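# Three arms bring green bin and hook to two-arm edge

## Task

Move just the green bin over the benches until it sits at the bench edge where two of the arms stand, then put the hook flat on the bench next to that bin with its handle sticking out past that edge. Every other object must finish resting on the same thing it rests on at the start. Anything that stays in place only because a robot is holding it does not count. When finished, open the grippers and pull the arms away.

## Robot and tools

Robots: three identical i2rt Big YAM arms named arm1, arm2 and arm3. Each one has six revolute joints, a two-finger gripper and a wrist camera that sits above the hand and looks toward the fingertips when joints 1 and 6 are at 0 and the hand is level and pointing forward. Reach is roughly 1.0 m from the joint1 axis. Two more cameras, room_a and room_b, are fixed in the room. The arms act independently, so one arm stalling does not pause the others.

Frame: every pose lives in a single shared scene frame with its origin on the floor and +z up. "hand" means the point midway between the fingertips (URDF link pinch). The hand's z axis runs along the fingers, and the fingers open and close along its y axis. Each arm's foot pose is never printed. The camera calibration lines (K, distortion D, T_world_to_cam, pos_world) follow OpenCV conventions. They may be off by a couple of degrees and millimetres, and wrist cameras carry extra error from joint readings.

execute_actions(actions, cameras): actions is a list holding either one action or nothing. An action is an object keyed by robot name ("arm1", "arm2", "arm3"), and each value is {"joints": {...}}. Inside "joints", each named joint gets its own absolute target, not an offset. Units and ranges: joint1_rad -2.879 to 2.879 (rotation about the foot, positive is counter-clockwise seen from above, 0 faces the foot's direction); joint2_rad 0 to 3.141 (shoulder, 0 means upper arm back and level, positive lifts it up and then forward); joint3_rad 0 to 3.019 (elbow, 0 is fully folded, positive opens); joint4_rad -1.692 to 1.57 (hand pitch, positive tips the fingers up); joint5_rad -1.57 to 1.57 (sideways swing, positive toward the arm's right); joint6_rad -2.094 to 2.094 (roll, positive is clockwise seen from behind the hand); gripper_m 0 to 0.093, the fingertip gap in metres. Done tolerances are ±0.045, 0.14, 0.09, 0.055, 0.03, 0.035 rad and ±0.003 m. Every motion in one action starts at the same moment, and a single action lasts at most 15 s. Joints move at different speeds, so the hand may take a wide path. An unknown key or an out-of-range value gets the whole call rejected and nothing moves. Any joint or robot you leave out can keep pushing toward the target it had before. cameras is an optional list drawn from arm1_cam_wrist, arm2_cam_wrist, arm3_cam_wrist, room_a, room_b, all. Leaving it out, passing null or passing ["all"] gives every camera; [] gives none. Sending an empty actions list only returns state and images.

wait(seconds): 0 to 10 s with no new commands. It returns the same as an empty action. zoom_image(camera, region): gives a closer view of the latest full image from that camera. region is [x0,y0,x1,y1] in pixels with the origin at top-left, and it can be at most 504x504. read_manual(section): returns only licence text. finished_scene(scene): closes scene 1 or 2 after the last command has been held, and it cannot be undone. Its result says whether the task succeeded and gives the next scene's task. A reply with no tool call ends every remaining scene.

Result lines: joint_positions reports the actual joints, and gripper_m equals joint7 plus joint8. joint_status says how each commanded motion ended. off_target: it stopped away from the target and may still be pushing. contact_stop or time_out: it holds where it stopped, but a joint that timed out can keep a target limited to 0.375, 0.375, 0.113, 0.225, 0.075 and 0.3 rad (joints 1 to 6) from its position and keep pushing. on_its_own reports it. To release that push, command the joint to its reported position. not_followed, or a "joint command not followed" line with a cause, means the self- and inter-arm collision check held back that arm's joint targets. Its gripper command still runs, and the withheld targets can be retried on later actions. on_its_own covers whatever this call did not command, and "held at" gives the held target rather than the position. If a stop is reported, any later motion, wait or finished_scene calls in that same reply are skipped. The pictures line lists the order of the returned images.

Things to avoid: knocking anything off the work area or onto the floor, because that ends the scene. Two robots pressing hard against each other ends the run, and hard hits are penalised. No state line reports contact between robots, and the collision check may react too late and ignores fingers, gripper housings and wrist cameras. The arms do not stop when they touch something and can push hard, which heats the motors. MOTOR HOT appears at 85 °C. At 100 °C an OVER-TEMPERATURE FAULT drops the arm and its joints show limit_stop_at_motor_heat, after which targets have to be sent again. Holding a load also heats motors, thinking time included, and loaded joints sag. Loose objects can get bumped now and then. The robot keeps holding its last command while you think, and heat partly carries over to the next scene. Do not drop, slam or let parts slip. A target very close to the current position may produce no motion.

Each tool is called after "Emit:" by a JSON object that holds its "method" and its "body", one argument or row to a line.

## Session

Emit:
{"method": "execute_actions", "body": {
  "actions": []
}}

Scene clock: 0.00 s.
Motor temperatures (°C, as the motors report them): arm1=[22 22 25 22 23 23] | arm2=[24 25 25 22 23 25] | arm3=[24 24 22 25 23 23]
arm1.joint_positions: joint1_rad=-0.649 joint2_rad=+0.626 joint3_rad=+1.659 joint4_rad=-1.617 joint5_rad=-0.189 joint6_rad=+0.220 gripper_m=+0.094
arm1.joint_status: not commanded
arm1.hand: x=-0.2201 y=-0.6793 z=+1.3781 quat_wxyz=(-0.379, +0.264, -0.837, -0.292) (m; scene frame)
arm2.joint_positions: joint1_rad=+0.607 joint2_rad=+0.427 joint3_rad=+1.354 joint4_rad=-1.159 joint5_rad=+0.148 joint6_rad=+0.147 gripper_m=+0.094
arm2.joint_status: not commanded
arm2.hand: x=+0.5277 y=-0.6461 z=+1.3783 quat_wxyz=(-0.260, +0.664, -0.409, -0.569) (m; scene frame)
arm3.joint_positions: joint1_rad=+0.036 joint2_rad=+0.321 joint3_rad=+1.424 joint4_rad=-1.365 joint5_rad=+0.206 joint6_rad=+0.314 gripper_m=+0.094
arm3.joint_status: not commanded
arm3.hand: x=-0.3164 y=+1.4980 z=+1.3595 quat_wxyz=(-0.466, -0.645, -0.459, +0.396) (m; scene frame)
pictures: arm1_cam_wrist, arm2_cam_wrist, arm3_cam_wrist, room_a, room_b
Images, in order (width x height): arm1_cam_wrist 504x504, arm2_cam_wrist 504x504, arm3_cam_wrist 504x504, room_a 504x504, room_b 504x504.

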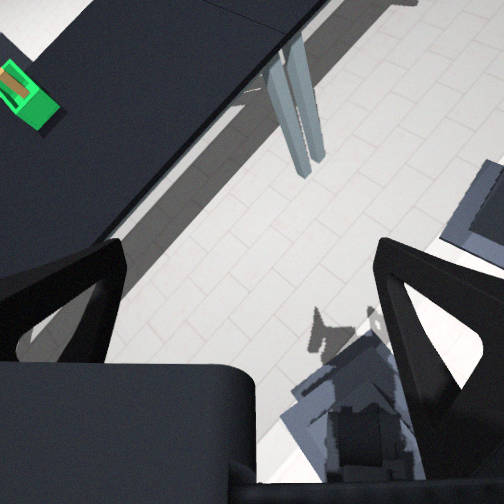

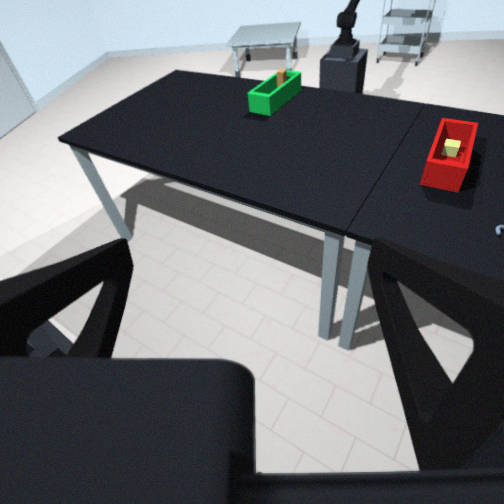

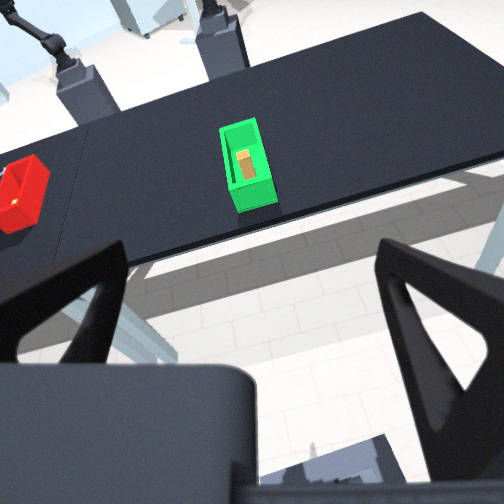

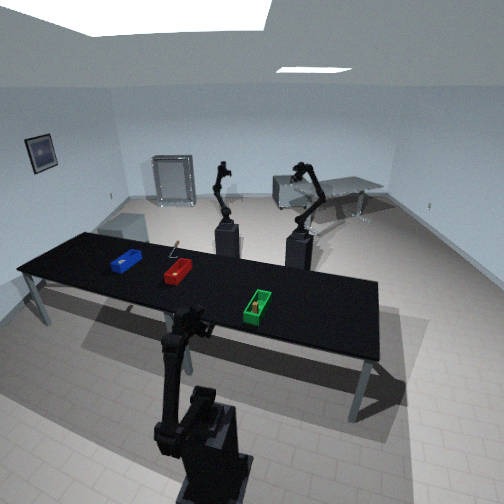

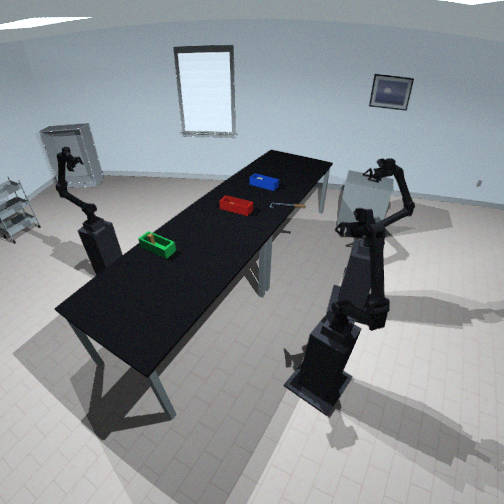

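Emit:
{"method": "zoom_image", "body": {
  "camera": "room_b",
  "region": [120, 160, 320, 280]
}}

Emit:
{"method": "zoom_image", "body": {
  "camera": "room_a",
  "region": [100, 220, 300, 340]
}}

Emit:
{"method": "zoom_image", "body": {
  "camera": "arm3_cam_wrist",
  "region": [180, 100, 320, 240]
}}

Emit:
{"method": "zoom_image", "body": {
  "camera": "room_b",
  "region": [260, 190, 320, 220]
}}

Region (120, 160, 320, 280) of room_b's 504x504 image, scaled by 2.520, with more detail than that image has; it fills the top 302 rows of this view, and the rest is white.

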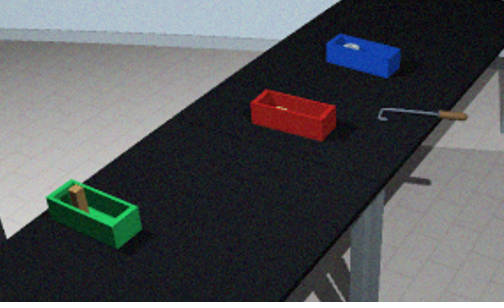

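Region (100, 220, 300, 340) of room_a's 504x504 image, scaled by 2.520, with more detail than that image has; it fills the top 302 rows of this view, and the rest is white.

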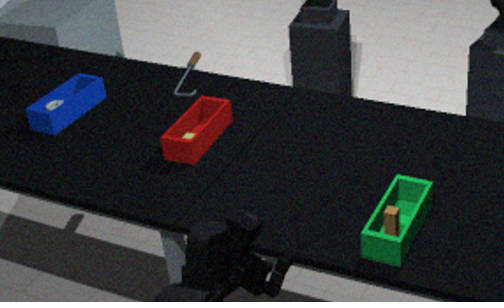

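Region (180, 100, 320, 240) of arm3_cam_wrist's 504x504 image, scaled by 3.600, with more detail than that image has.

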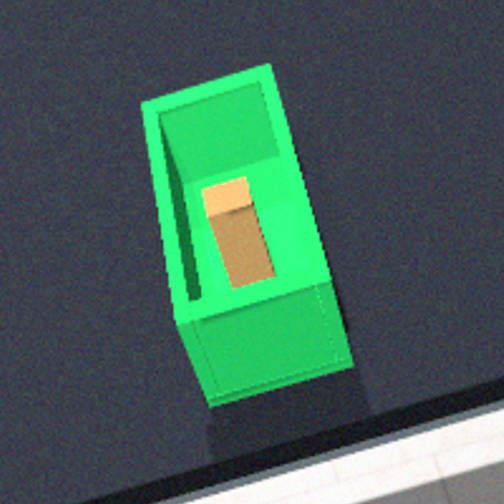

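Region (260, 190, 320, 220) of room_b's 504x504 image, scaled by 8.400, with more detail than that image has.

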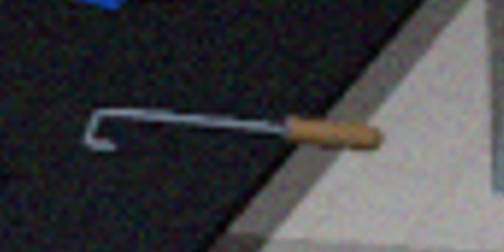

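Emit:
{"method": "execute_actions", "body": {
  "actions": [
    {"arm2":{"joints":{"joint1_rad":-0.4,"joint2_rad":1.322,"joint3_rad":0.844,"joint4_rad":-0.022,"joint5_rad":0,"joint6_rad":0}},"arm3":{"joints":{"joint1_rad":-0.091,"joint2_rad":1.75,"joint3_rad":0.981,"joint4_rad":1.07,"joint5_rad":0,"joint6_rad":0,"gripper_m":0.075}},"arm1":{"joints":{"joint1_rad":0.1,"joint2_rad":1.322,"joint3_rad":0.844,"joint4_rad":0.2,"joint5_rad":0,"joint6_rad":0}}}
  ]
}}

Scene clock: 103.97 s.
Motor temperatures (°C, as the motors report them): arm1=[22 22 29 22 23 23] | arm2=[24 25 29 23 23 25] | arm3=[24 25 25 25 23 23]
arm1.joint_positions: joint1_rad=+0.104 joint2_rad=+1.331 joint3_rad=+0.841 joint4_rad=+0.180 joint5_rad=+0.000 joint6_rad=+0.012 gripper_m=+0.094
arm1.joint_status: all done
arm1.hand: x=-0.2660 y=-0.2369 z=+1.0379 quat_wxyz=(-0.431, +0.541, -0.599, -0.404) (m; scene frame)
arm2.joint_positions: joint1_rad=-0.395 joint2_rad=+1.305 joint3_rad=+0.826 joint4_rad=-0.048 joint5_rad=+0.000 joint6_rad=+0.013 gripper_m=+0.094
arm2.joint_status: all done
arm2.hand: x=+0.7590 y=-0.2687 z=+0.9911 quat_wxyz=(-0.389, +0.521, -0.693, -0.311) (m; scene frame)
arm3.joint_positions: joint1_rad=-0.080 joint2_rad=+1.747 joint3_rad=+0.985 joint4_rad=+1.044 joint5_rad=+0.003 joint6_rad=+0.009 gripper_m=+0.075
arm3.joint_status: all done
arm3.hand: x=-0.2884 y=+0.9242 z=+1.0623 quat_wxyz=(-0.568, -0.421, -0.429, +0.562) (m; scene frame)
pictures: arm1_cam_wrist, arm2_cam_wrist, arm3_cam_wrist, room_a, room_b
camera_calibration (this result's frames):
arm1_cam_wrist: T_world_to_cam=[[0.994085, -0.107247, -0.0171446, 0.252753], [-0.0959975, -0.793812, -0.600538, 0.42109], [0.0507961, 0.598632, -0.799412, 1.11029], [0, 0, 0, 1]] pos_world=[-0.267233, -0.303282, 1.14479]
arm2_cam_wrist: T_world_to_cam=[[0.964729, -0.261743, -0.0280726, -0.778943], [-0.250447, -0.879753, -0.404118, 0.361007], [0.0810782, 0.396896, -0.914276, 1.07649], [0, 0, 0, 1]] pos_world=[0.754602, -0.313539, 1.10823]
arm3_cam_wrist: T_world_to_cam=[[-0.999986, -0.00507976, 0.0014894, -0.28702], [-0.00310092, 0.334082, -0.942539, 0.696785], [0.00429029, -0.94253, -0.334093, 1.35184], [0, 0, 0, 1]] pos_world=[-0.290655, 1.03991, 1.10882]
Images, in order (width x height): arm1_cam_wrist 504x504, arm2_cam_wrist 504x504, arm3_cam_wrist 504x504, room_a 504x504, room_b 504x504.

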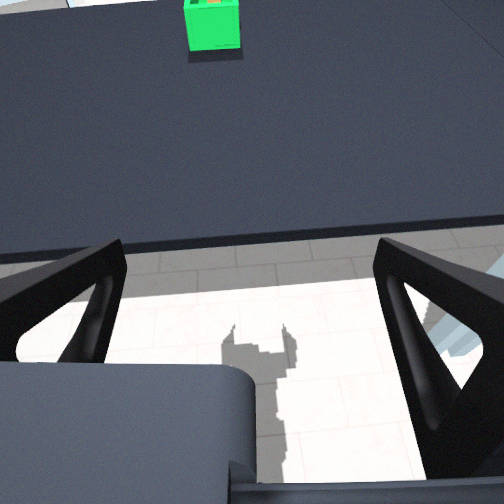

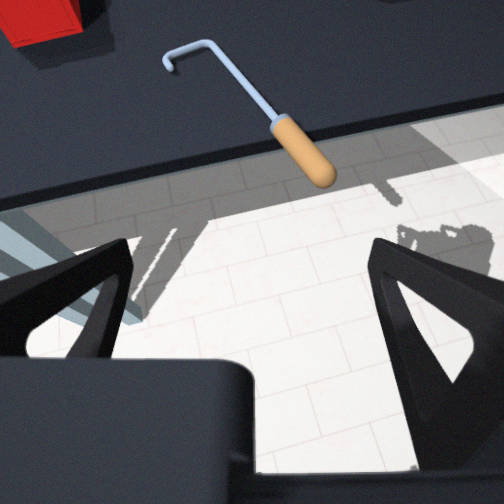

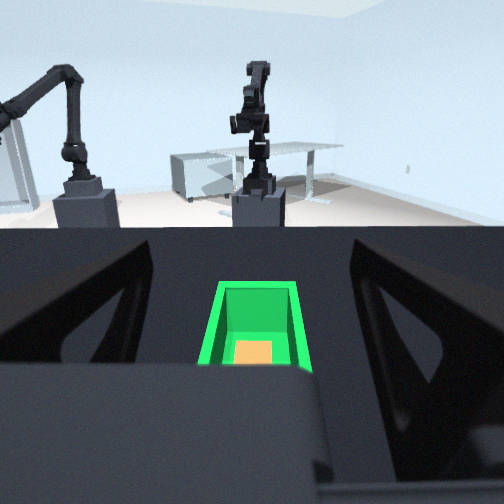

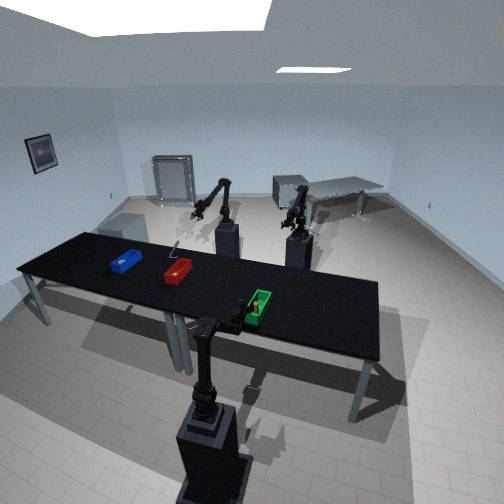

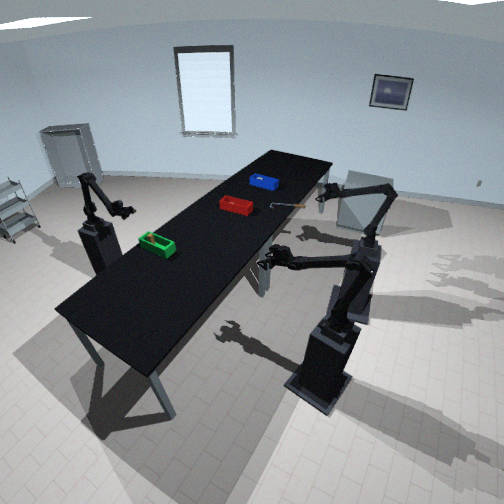

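Emit:
{"method": "execute_actions", "body": {
  "actions": [
    {"arm2":{"joints":{"joint1_rad":-0.792,"joint2_rad":2.312,"joint3_rad":1.145,"joint4_rad":1.167,"joint5_rad":-0.921,"joint6_rad":0}},"arm3":{"joints":{"joint2_rad":2.11}}}
  ]
}}

Scene clock: 140.70 s.
Motor temperatures (°C, as the motors report them): arm1=[22 23 31 23 23 23] | arm2=[24 26 31 23 23 25] | arm3=[24 27 25 25 23 23]
arm1.joint_positions: joint1_rad=+0.104 joint2_rad=+1.331 joint3_rad=+0.841 joint4_rad=+0.180 joint5_rad=+0.000 joint6_rad=+0.012 gripper_m=+0.094
arm1.joint_status: not commanded
arm1.hand: x=-0.2660 y=-0.2369 z=+1.0379 quat_wxyz=(-0.431, +0.541, -0.599, -0.404) (m; scene frame)
arm2.joint_positions: joint1_rad=-0.805 joint2_rad=+2.323 joint3_rad=+1.134 joint4_rad=+1.141 joint5_rad=-0.919 joint6_rad=+0.011 gripper_m=+0.094
arm2.joint_status: all done
arm2.hand: x=+0.9137 y=-0.1947 z=+0.7724 quat_wxyz=(-0.411, +0.551, -0.457, -0.565) (m; scene frame)
arm3.joint_positions: joint1_rad=-0.080 joint2_rad=+2.110 joint3_rad=+0.973 joint4_rad=+1.057 joint5_rad=+0.003 joint6_rad=+0.009 gripper_m=+0.075
arm3.joint_status: all done
arm3.hand: x=-0.2912 y=+0.9118 z=+0.8204 quat_wxyz=(-0.481, -0.516, -0.523, +0.478) (m; scene frame)
pictures: arm1_cam_wrist, arm2_cam_wrist, arm3_cam_wrist, room_a, room_b
camera_calibration (this result's frames):
arm1_cam_wrist: T_world_to_cam=[[0.994085, -0.107247, -0.0171446, 0.252753], [-0.0959975, -0.793812, -0.600538, 0.42109], [0.0507961, 0.598632, -0.799412, 1.11029], [0, 0, 0, 1]] pos_world=[-0.267233, -0.303282, 1.14479]
arm2_cam_wrist: T_world_to_cam=[[0.9667, 0.247849, -0.0637339, -0.790079], [0.100973, -0.598243, -0.794928, 0.412043], [-0.235151, 0.762021, -0.603347, 0.954454], [0, 0, 0, 1]] pos_world=[0.946604, -0.284993, 0.853057]
arm3_cam_wrist: T_world_to_cam=[[-0.999985, -0.00178966, 0.00511454, -0.295504], [-0.00505969, 0.646211, -0.763142, 0.0406437], [-0.00193931, -0.763156, -0.646211, 1.35004], [0, 0, 0, 1]] pos_world=[-0.292676, 1.0035, 0.90494]
Images, in order (width x height): arm1_cam_wrist 504x504, arm2_cam_wrist 504x504, arm3_cam_wrist 504x504, room_a 504x504, room_b 504x504.

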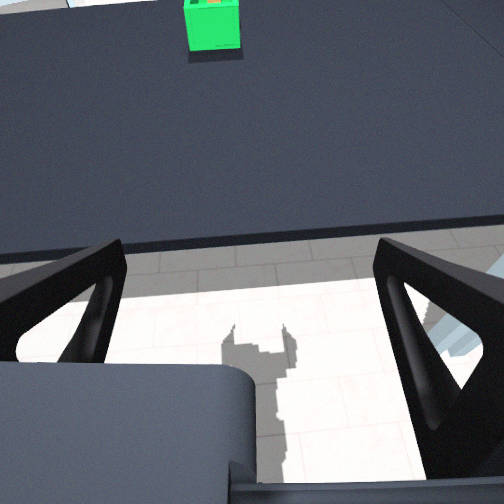

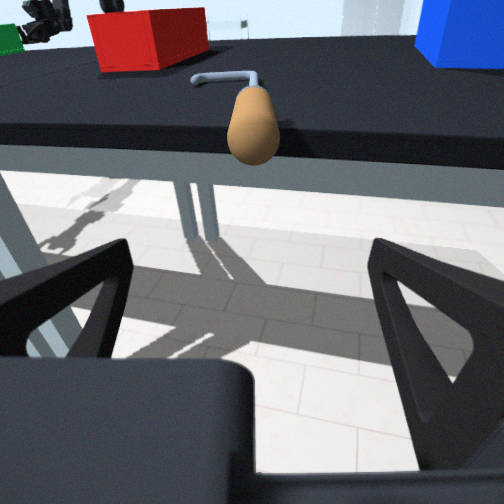

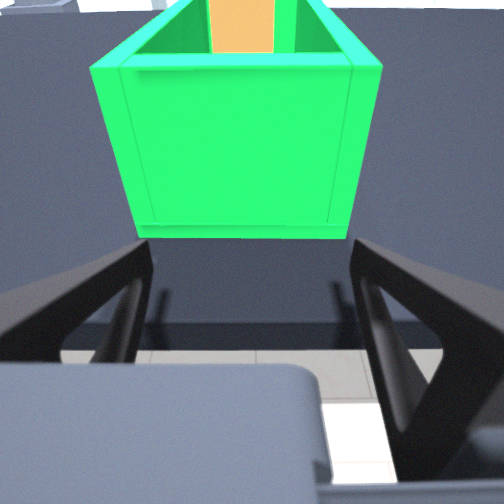

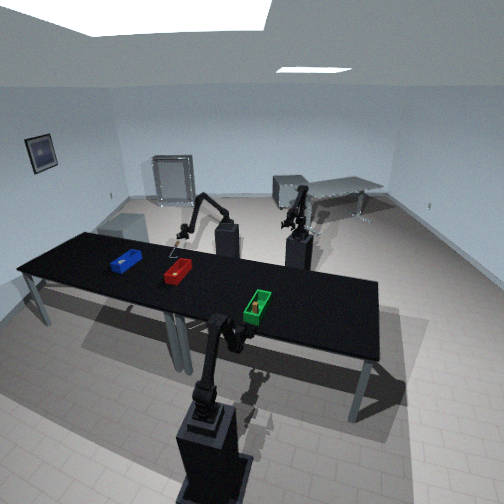

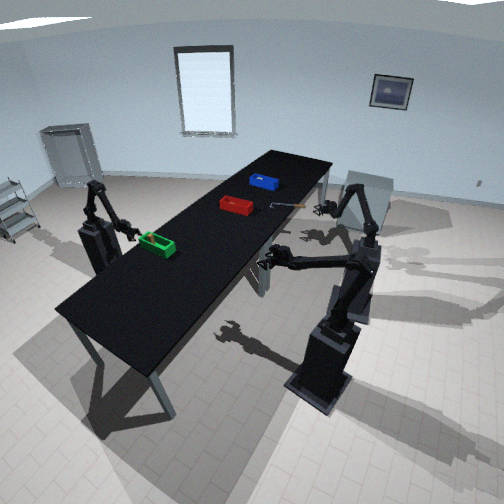

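Emit:
{"method": "execute_actions", "body": {
  "actions": [
    {"arm2":{"joints":{"joint1_rad":-0.73,"joint2_rad":2.33,"joint3_rad":1.262,"joint4_rad":1.11,"joint5_rad":-0.849}},"arm3":{"joints":{"joint2_rad":2.161,"joint3_rad":1.17,"joint4_rad":0.935}}}
  ],
  "cameras": ["arm2_cam_wrist","arm3_cam_wrist","room_b"]
}}

Scene clock: 178.93 s.
Motor temperatures (°C, as the motors report them): arm1=[22 23 32 23 23 23] | arm2=[24 28 29 23 23 25] | arm3=[24 28 25 25 23 23]
arm1.joint_positions: joint1_rad=+0.104 joint2_rad=+1.331 joint3_rad=+0.841 joint4_rad=+0.180 joint5_rad=+0.000 joint6_rad=+0.012 gripper_m=+0.094
arm1.joint_status: not commanded
arm1.hand: x=-0.2660 y=-0.2369 z=+1.0379 quat_wxyz=(-0.431, +0.541, -0.599, -0.404) (m; scene frame)
arm2.joint_positions: joint1_rad=-0.729 joint2_rad=+2.323 joint3_rad=+1.243 joint4_rad=+1.126 joint5_rad=-0.851 joint6_rad=+0.011 gripper_m=+0.094
arm2.joint_status: all done
arm2.hand: x=+0.9009 y=-0.1393 z=+0.8077 quat_wxyz=(-0.443, +0.552, -0.421, -0.568) (m; scene frame)
arm3.joint_positions: joint1_rad=-0.080 joint2_rad=+2.148 joint3_rad=+1.147 joint4_rad=+0.956 joint5_rad=+0.003 joint6_rad=+0.009 gripper_m=+0.075
arm3.joint_status: all done
arm3.hand: x=-0.2901 y=+0.8549 z=+0.8445 quat_wxyz=(-0.490, -0.508, -0.515, +0.487) (m; scene frame)
pictures: arm2_cam_wrist, arm3_cam_wrist, room_b
camera_calibration (this result's frames):
arm2_cam_wrist: T_world_to_cam=[[0.966529, 0.256374, 0.00969892, -0.847152], [0.150336, -0.535325, -0.83116, 0.468065], [-0.207895, 0.804798, -0.555949, 0.873631], [0, 0, 0, 1]] pos_world=[0.930053, -0.235342, 0.882948]
arm3_cam_wrist: T_world_to_cam=[[-0.999987, -0.00205148, 0.00470942, -0.294108], [-0.00496903, 0.618739, -0.785581, 0.138278], [-0.0013023, -0.785594, -0.618741, 1.31834], [0, 0, 0, 1]] pos_world=[-0.2917, 0.949519, 0.925725]
Images, in order (width x height): arm2_cam_wrist 504x504, arm3_cam_wrist 504x504, room_b 504x504.

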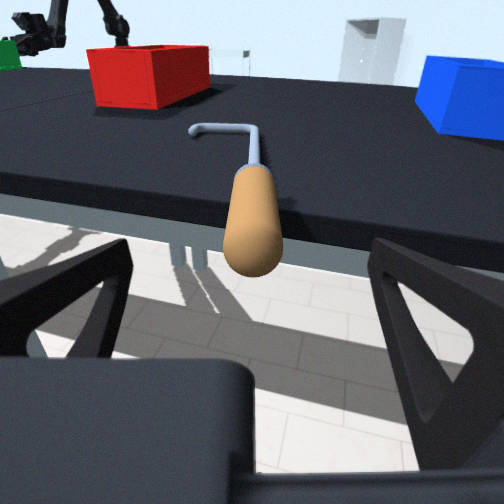

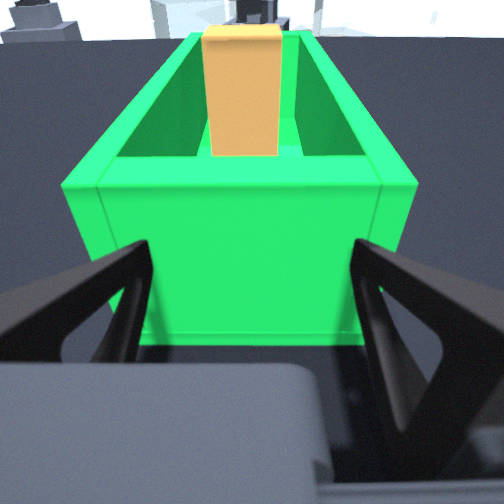

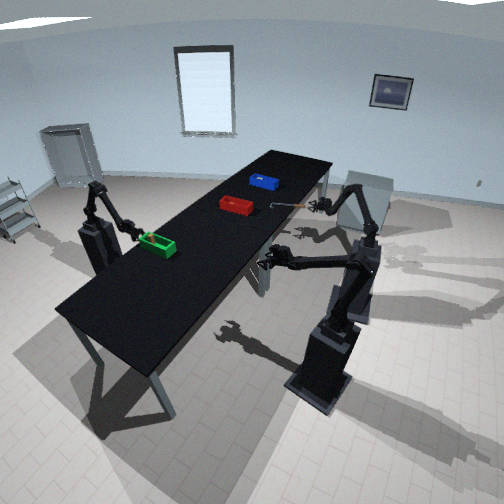

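Emit:
{"method": "execute_actions", "body": {
  "actions": [
    {"arm2":{"joints":{"joint1_rad":-0.621,"joint2_rad":2.439,"joint3_rad":1.5,"joint4_rad":0.94,"joint5_rad":-0.74}},"arm3":{"joints":{"joint2_rad":2.27,"joint3_rad":1.39,"joint4_rad":0.80}}}
  ],
  "cameras": ["arm2_cam_wrist","arm3_cam_wrist","room_b"]
}}

Scene clock: 193.90 s.
Motor temperatures (°C, as the motors report them): arm1=[22 23 32 23 23 23] | arm2=[24 29 29 23 23 25] | arm3=[24 29 26 25 23 23]
arm1.joint_positions: joint1_rad=+0.104 joint2_rad=+1.331 joint3_rad=+0.841 joint4_rad=+0.180 joint5_rad=+0.000 joint6_rad=+0.012 gripper_m=+0.094
arm1.joint_status: not commanded
arm1.hand: x=-0.2660 y=-0.2369 z=+1.0379 quat_wxyz=(-0.431, +0.541, -0.599, -0.404) (m; scene frame)
arm2.joint_positions: joint1_rad=-0.610 joint2_rad=+2.430 joint3_rad=+1.466 joint4_rad=+0.956 joint5_rad=-0.742 joint6_rad=+0.011 gripper_m=+0.094
arm2.joint_status: all done
arm2.hand: x=+0.8668 y=-0.0500 z=+0.7869 quat_wxyz=(-0.421, +0.555, -0.437, -0.568) (m; scene frame)
arm3.joint_positions: joint1_rad=-0.080 joint2_rad=+2.262 joint3_rad=+1.353 joint4_rad=+0.818 joint5_rad=+0.002 joint6_rad=+0.008 gripper_m=+0.075
arm3.joint_status: all done
arm3.hand: x=-0.2895 y=+0.7967 z=+0.8222 quat_wxyz=(-0.478, -0.518, -0.526, +0.475) (m; scene frame)
pictures: arm2_cam_wrist, arm3_cam_wrist, room_b
camera_calibration (this result's frames):
arm2_cam_wrist: T_world_to_cam=[[0.963355, 0.266534, -0.0301181, -0.802287], [0.132612, -0.570868, -0.810262, 0.500869], [-0.233155, 0.776575, -0.585294, 0.826748], [0, 0, 0, 1]] pos_world=[0.899227, -0.142266, 0.865562]
arm3_cam_wrist: T_world_to_cam=[[-0.999982, -0.00251597, 0.00553614, -0.293797], [-0.00583472, 0.65346, -0.756939, 0.105313], [-0.00171321, -0.756957, -0.653462, 1.26442], [0, 0, 0, 1]] pos_world=[-0.291011, 0.887553, 0.907591]
Images, in order (width x height): arm2_cam_wrist 504x504, arm3_cam_wrist 504x504, room_b 504x504.

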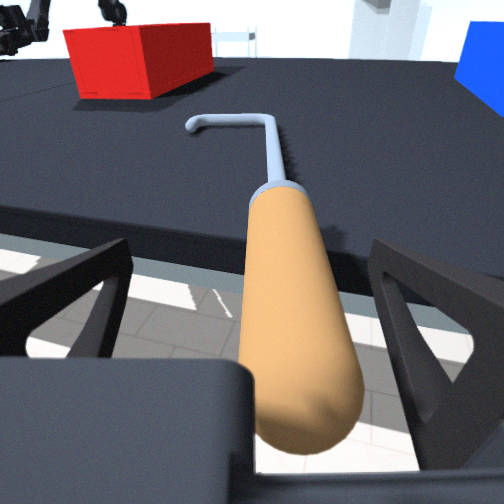

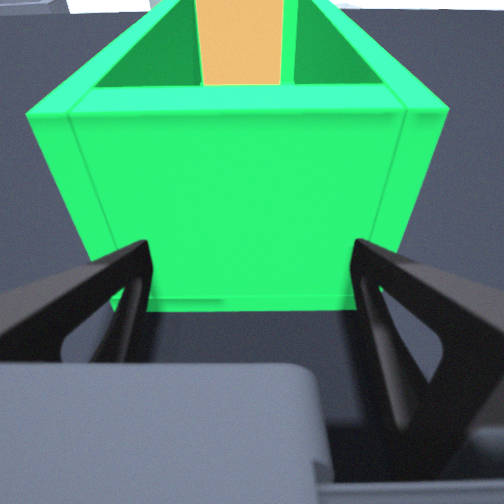

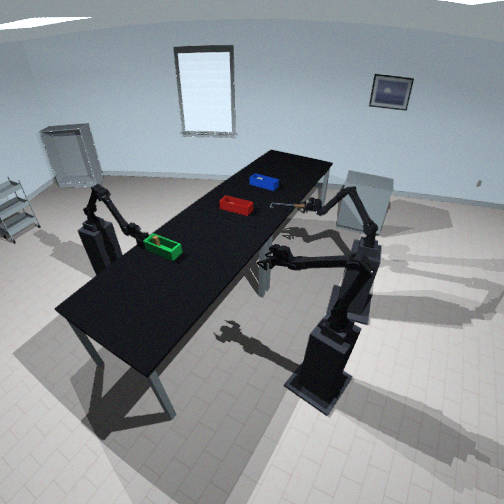

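Emit:
{"method": "execute_actions", "body": {
  "actions": [
    {"arm2":{"joints":{"joint5_rad":-0.69,"gripper_m":0.0}},"arm3":{"joints":{"joint2_rad":2.405,"joint3_rad":1.72,"joint4_rad":0.625}}}
  ],
  "cameras": ["arm2_cam_wrist","arm3_cam_wrist","room_b"]
}}

Scene clock: 204.13 s.
Motor temperatures (°C, as the motors report them): arm1=[22 23 32 23 23 23] | arm2=[24 29 30 23 23 25] | arm3=[24 29 27 25 23 23]
arm1.joint_positions: joint1_rad=+0.104 joint2_rad=+1.331 joint3_rad=+0.841 joint4_rad=+0.180 joint5_rad=+0.000 joint6_rad=+0.012 gripper_m=+0.094
arm1.joint_status: not commanded
arm1.hand: x=-0.2660 y=-0.2369 z=+1.0379 quat_wxyz=(-0.431, +0.541, -0.599, -0.404) (m; scene frame)
arm2.joint_positions: joint1_rad=-0.610 joint2_rad=+2.430 joint3_rad=+1.466 joint4_rad=+0.956 joint5_rad=-0.692 joint6_rad=+0.010 gripper_m=+0.030
arm2.joint_status: gripper_m off_target (ended at +0.030, target +0.000); the others done
arm2.hand: x=+0.8755 y=-0.0481 z=+0.7868 quat_wxyz=(-0.435, +0.545, -0.451, -0.557) (m; scene frame)
arm3.joint_positions: joint1_rad=-0.080 joint2_rad=+2.390 joint3_rad=+1.684 joint4_rad=+0.643 joint5_rad=+0.003 joint6_rad=+0.001 gripper_m=+0.075
arm3.joint_status: all done
arm3.hand: x=-0.2882 y=+0.7111 z=+0.8423 quat_wxyz=(-0.484, -0.510, -0.521, +0.484) (m; scene frame)
pictures: arm2_cam_wrist, arm3_cam_wrist, room_b
camera_calibration (this result's frames):
arm2_cam_wrist: T_world_to_cam=[[0.975565, 0.21769, -0.0297376, -0.824455], [0.104182, -0.577498, -0.809717, 0.524848], [-0.193441, 0.786833, -0.586067, 0.793477], [0, 0, 0, 1]] pos_world=[0.903121, -0.14176, 0.865491]
arm3_cam_wrist: T_world_to_cam=[[-0.999923, -0.00237503, 0.012146, -0.298517], [-0.0109087, 0.632663, -0.77435, 0.204447], [-0.00584525, -0.774423, -0.632641, 1.20649], [0, 0, 0, 1]] pos_world=[-0.289212, 0.804282, 0.925217]
Images, in order (width x height): arm2_cam_wrist 504x504, arm3_cam_wrist 504x504, room_b 504x504.

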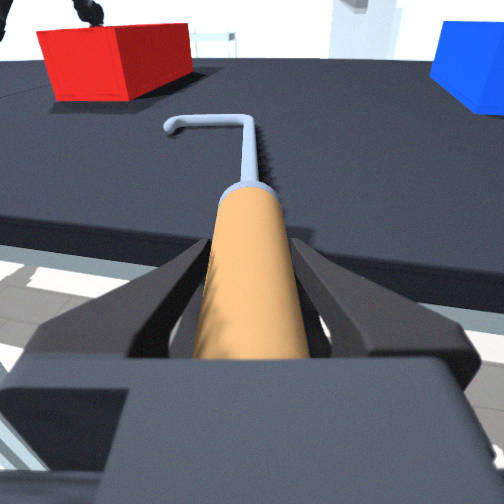

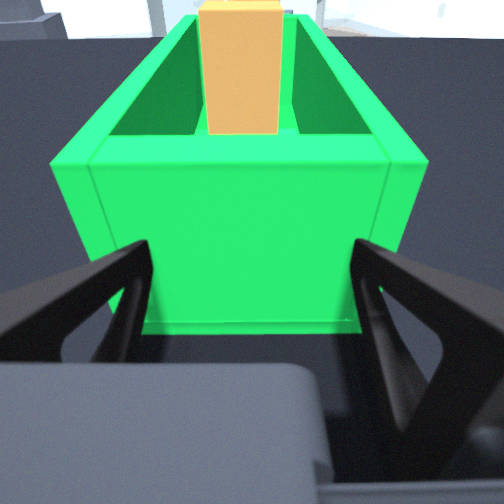

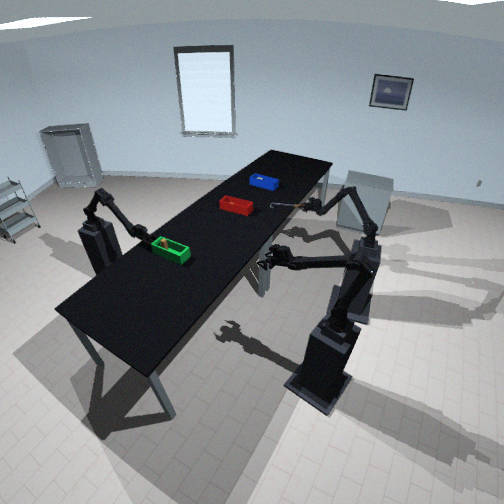

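Emit:
{"method": "execute_actions", "body": {
  "actions": [
    {"arm1":{"joints":{"joint1_rad":0.5}},"arm2":{"joints":{"joint2_rad":2.13}},"arm3":{"joints":{"joint2_rad":2.6,"joint3_rad":2.13,"joint4_rad":0.41}}}
  ],
  "cameras": ["arm2_cam_wrist","arm3_cam_wrist","room_b"]
}}

Scene clock: 224.07 s.
Motor temperatures (°C, as the motors report them): arm1=[22 23 32 23 23 23] | arm2=[24 30 30 23 23 25] | arm3=[24 31 30 25 23 23]
arm1.joint_positions: joint1_rad=+0.509 joint2_rad=+1.331 joint3_rad=+0.841 joint4_rad=+0.180 joint5_rad=-0.001 joint6_rad=+0.010 gripper_m=+0.094
arm1.joint_status: all done
arm1.hand: x=-0.4933 y=-0.2636 z=+1.0392 quat_wxyz=(-0.342, +0.651, -0.476, -0.483) (m; scene frame)
arm2.joint_positions: joint1_rad=-0.611 joint2_rad=+2.147 joint3_rad=+1.466 joint4_rad=+0.926 joint5_rad=-0.693 joint6_rad=+0.010 gripper_m=+0.030
arm2.joint_status: all done
arm2.hand: x=+0.8809 y=-0.0443 z=+0.9965 quat_wxyz=(-0.520, +0.523, -0.361, -0.571) (m; scene frame)
arm3.joint_positions: joint1_rad=-0.080 joint2_rad=+2.582 joint3_rad=+2.086 joint4_rad=+0.428 joint5_rad=+0.002 joint6_rad=+0.001 gripper_m=+0.075
arm3.joint_status: all done
arm3.hand: x=-0.2871 y=+0.6318 z=+0.8424 quat_wxyz=(-0.483, -0.511, -0.522, +0.483) (m; scene frame)
pictures: arm2_cam_wrist, arm3_cam_wrist, room_b
camera_calibration (this result's frames):
arm2_cam_wrist: T_world_to_cam=[[0.970202, 0.203417, 0.13164, -0.981071], [0.202805, -0.384478, -0.900581, 0.708523], [-0.132581, 0.900443, -0.414276, 0.694715], [0, 0, 0, 1]] pos_world=[0.900251, -0.153573, 1.05503]
arm3_cam_wrist: T_world_to_cam=[[-0.999922, -0.00275512, 0.0121664, -0.297359], [-0.0111415, 0.635907, -0.771685, 0.250359], [-0.00561058, -0.771761, -0.635888, 1.14625], [0, 0, 0, 1]] pos_world=[-0.288115, 0.724605, 0.9257]
Images, in order (width x height): arm2_cam_wrist 504x504, arm3_cam_wrist 504x504, room_b 504x504.

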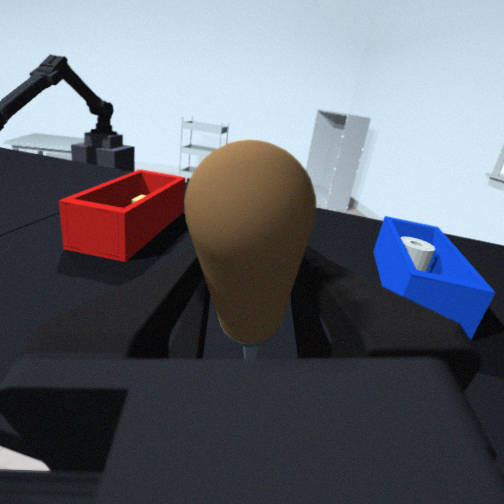

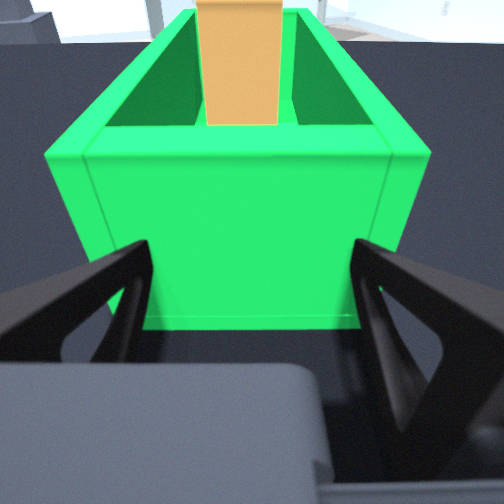

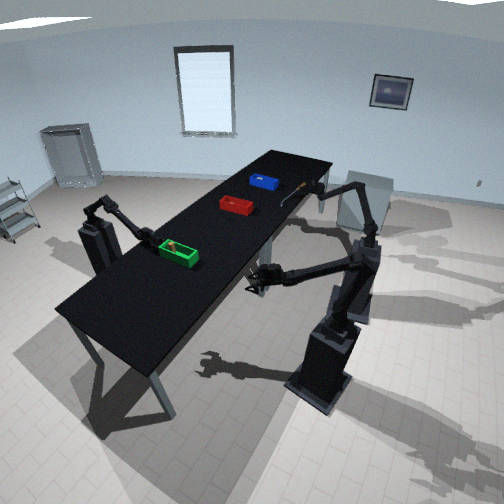

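Emit:
{"method": "execute_actions", "body": {
  "actions": [
    {"arm2":{"joints":{"joint1_rad":-0.72,"joint2_rad":2.34,"joint3_rad":1.26,"joint4_rad":1.12,"joint5_rad":-0.8}},"arm3":{"joints":{"joint2_rad":2.76,"joint3_rad":2.44,"joint4_rad":0.27}}}
  ],
  "cameras": ["arm2_cam_wrist","arm3_cam_wrist","room_b"]
}}

Scene clock: 258.67 s.
Motor temperatures (°C, as the motors report them): arm1=[22 24 33 23 23 23] | arm2=[24 31 32 23 23 25] | arm3=[24 33 33 25 23 23]
arm1.joint_positions: joint1_rad=+0.509 joint2_rad=+1.331 joint3_rad=+0.841 joint4_rad=+0.180 joint5_rad=-0.001 joint6_rad=+0.010 gripper_m=+0.094
arm1.joint_status: not commanded
arm1.hand: x=-0.4933 y=-0.2636 z=+1.0392 quat_wxyz=(-0.342, +0.651, -0.476, -0.483) (m; scene frame)
arm2.joint_positions: joint1_rad=-0.735 joint2_rad=+2.371 joint3_rad=+1.241 joint4_rad=+1.095 joint5_rad=-0.800 joint6_rad=+0.009 gripper_m=+0.030
arm2.joint_status: all done
arm2.hand: x=+0.9092 y=-0.1443 z=+0.7686 quat_wxyz=(-0.430, +0.542, -0.465, -0.553) (m; scene frame)
arm3.joint_positions: joint1_rad=-0.080 joint2_rad=+2.737 joint3_rad=+2.392 joint4_rad=+0.289 joint5_rad=+0.002 joint6_rad=+0.001 gripper_m=+0.075
arm3.joint_status: all done
arm3.hand: x=-0.2866 y=+0.5904 z=+0.8403 quat_wxyz=(-0.485, -0.508, -0.519, +0.486) (m; scene frame)
pictures: arm2_cam_wrist, arm3_cam_wrist, room_b
camera_calibration (this result's frames):
arm2_cam_wrist: T_world_to_cam=[[0.978449, 0.200797, -0.0481451, -0.827908], [0.0831165, -0.596432, -0.798349, 0.458796], [-0.189021, 0.777142, -0.600268, 0.870559], [0, 0, 0, 1]] pos_world=[0.936486, -0.236666, 0.848988]
arm3_cam_wrist: T_world_to_cam=[[-0.999924, -0.00275706, 0.0120533, -0.296825], [-0.011114, 0.627628, -0.778434, 0.285656], [-0.00541882, -0.778509, -0.627611, 1.11005], [0, 0, 0, 1]] pos_world=[-0.287612, 0.684081, 0.922622]
Images, in order (width x height): arm2_cam_wrist 504x504, arm3_cam_wrist 504x504, room_b 504x504.

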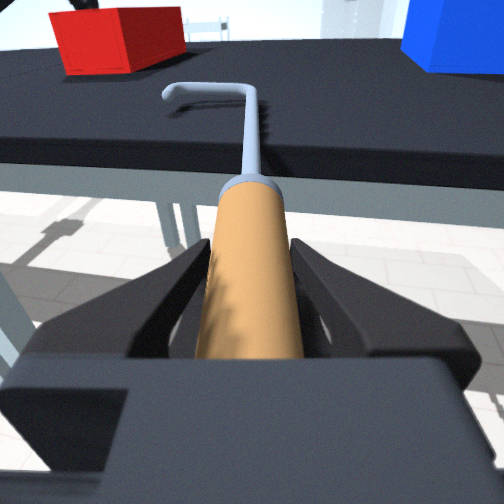

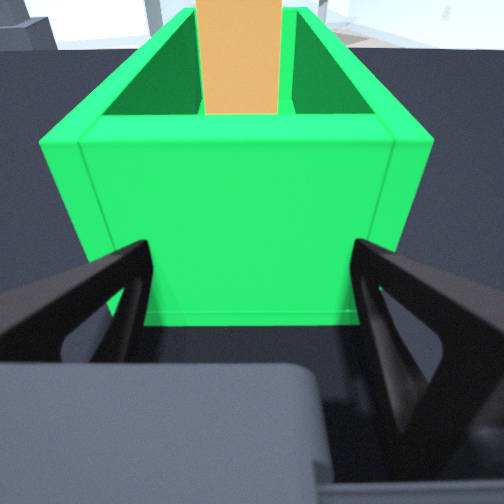

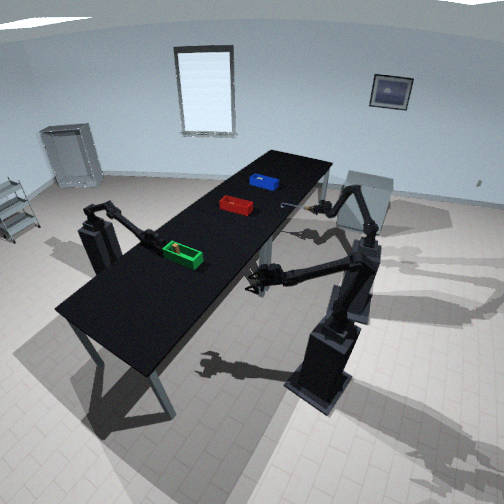

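Emit:
{"method": "execute_actions", "body": {
  "actions": [
    {"arm2":{"joints":{"joint4_rad":1.16,"joint6_rad":1.57}},"arm3":{"joints":{"joint2_rad":1.5,"joint3_rad":1.3,"joint4_rad":0.0}}}
  ],
  "cameras": ["arm2_cam_wrist","room_a","room_b"]
}}

Emit:
{"method": "execute_actions", "body": {
  "actions": [
    {"arm2":{"joints":{"joint2_rad":2.1}}}
  ],
  "cameras": ["arm2_cam_wrist","room_a","room_b"]
}}

Scene clock: 269.90 s.
Motor temperatures (°C, as the motors report them): arm1=[22 24 33 23 23 23] | arm2=[24 32 31 23 23 25] | arm3=[24 34 33 25 23 23]
arm1.joint_positions: joint1_rad=+0.509 joint2_rad=+1.331 joint3_rad=+0.841 joint4_rad=+0.180 joint5_rad=-0.001 joint6_rad=+0.010 gripper_m=+0.094
arm1.joint_status: not commanded
arm1.hand: x=-0.4933 y=-0.2636 z=+1.0392 quat_wxyz=(-0.342, +0.651, -0.476, -0.483) (m; scene frame)
arm2.joint_positions: joint1_rad=-0.735 joint2_rad=+2.371 joint3_rad=+1.241 joint4_rad=+1.119 joint5_rad=-0.800 joint6_rad=+1.556 gripper_m=+0.030
arm2.joint_status: all done
arm2.hand: x=+0.9094 y=-0.1442 z=+0.7732 quat_wxyz=(+0.073, +0.068, -0.705, -0.703) (m; scene frame)
arm3.joint_positions: joint1_rad=-0.080 joint2_rad=+1.488 joint3_rad=+1.305 joint4_rad=+0.016 joint5_rad=+0.002 joint6_rad=+0.001 gripper_m=+0.075
arm3.joint_status: all done
arm3.hand: x=-0.2869 y=+0.9157 z=+1.1695 quat_wxyz=(-0.456, -0.535, -0.546, +0.457) (m; scene frame)
pictures: arm2_cam_wrist, room_a, room_b
camera_calibration (this result's frames):
arm2_cam_wrist: T_world_to_cam=[[-0.00770324, -0.000209731, -0.99997, 0.775909], [-0.678401, -0.734672, 0.00538013, 0.513595], [-0.734652, 0.678422, 0.00551707, 0.88681], [0, 0, 0, 1]] pos_world=[1.0059, -0.224145, 0.76823]
Images, in order (width x height): arm2_cam_wrist 504x504, room_a 504x504, room_b 504x504.

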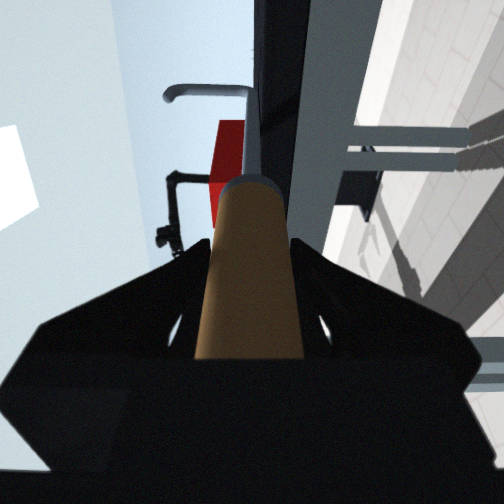

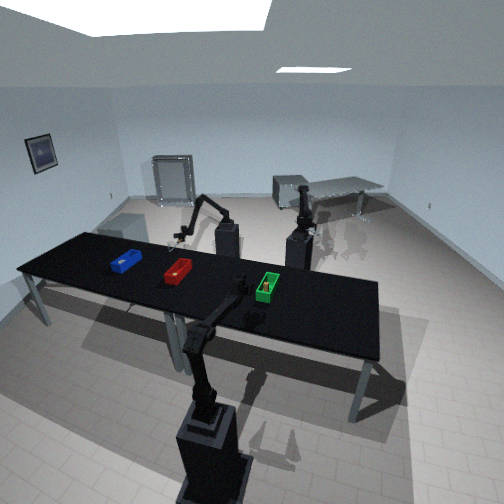

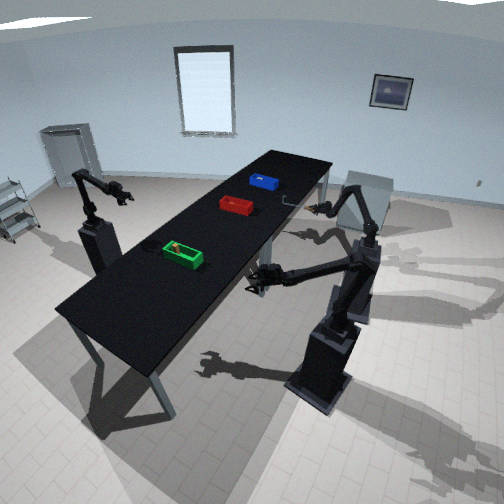

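Scene clock: 271.23 s.
Motor temperatures (°C, as the motors report them): arm1=[22 24 33 23 23 23] | arm2=[24 32 31 23 23 25] | arm3=[24 33 33 25 23 23]
arm1.joint_positions: joint1_rad=+0.509 joint2_rad=+1.331 joint3_rad=+0.841 joint4_rad=+0.180 joint5_rad=-0.001 joint6_rad=+0.010 gripper_m=+0.094
arm1.joint_status: not commanded
arm1.hand: x=-0.4933 y=-0.2636 z=+1.0392 quat_wxyz=(-0.342, +0.651, -0.476, -0.483) (m; scene frame)
arm2.joint_positions: joint1_rad=-0.735 joint2_rad=+2.114 joint3_rad=+1.231 joint4_rad=+1.126 joint5_rad=-0.803 joint6_rad=+1.560 gripper_m=+0.030
arm2.joint_status: all done
arm2.hand: x=+0.9163 y=-0.1373 z=+0.9463 quat_wxyz=(+0.015, +0.124, -0.631, -0.766) (m; scene frame)
arm3.joint_positions: joint1_rad=-0.080 joint2_rad=+1.488 joint3_rad=+1.305 joint4_rad=+0.016 joint5_rad=+0.002 joint6_rad=+0.001 gripper_m=+0.075
arm3.joint_status: not commanded
arm3.hand: x=-0.2869 y=+0.9157 z=+1.1695 quat_wxyz=(-0.456, -0.535, -0.546, +0.457) (m; scene frame)
pictures: arm2_cam_wrist, room_a, room_b
camera_calibration (this result's frames):
arm2_cam_wrist: T_world_to_cam=[[0.131722, 0.206675, -0.969502, 0.820829], [-0.662044, -0.709587, -0.241216, 0.744222], [-0.737799, 0.673626, 0.0433598, 0.852653], [0, 0, 0, 1]] pos_world=[1.01367, -0.215924, 0.938344]
Images, in order (width x height): arm2_cam_wrist 504x504, room_a 504x504, room_b 504x504.

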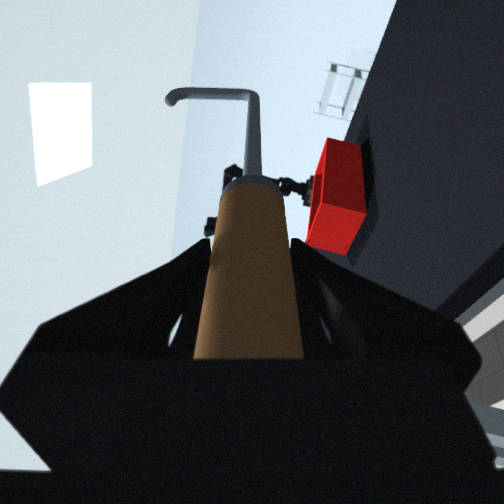

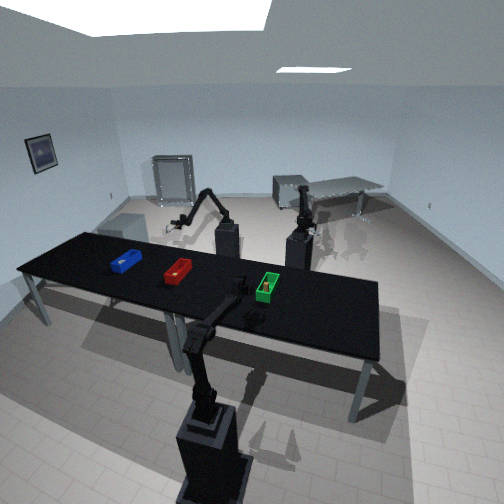

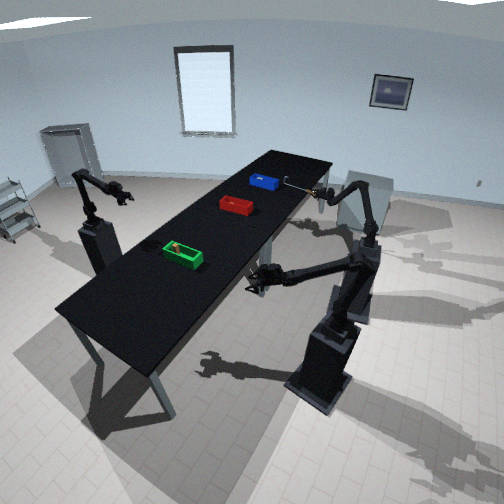

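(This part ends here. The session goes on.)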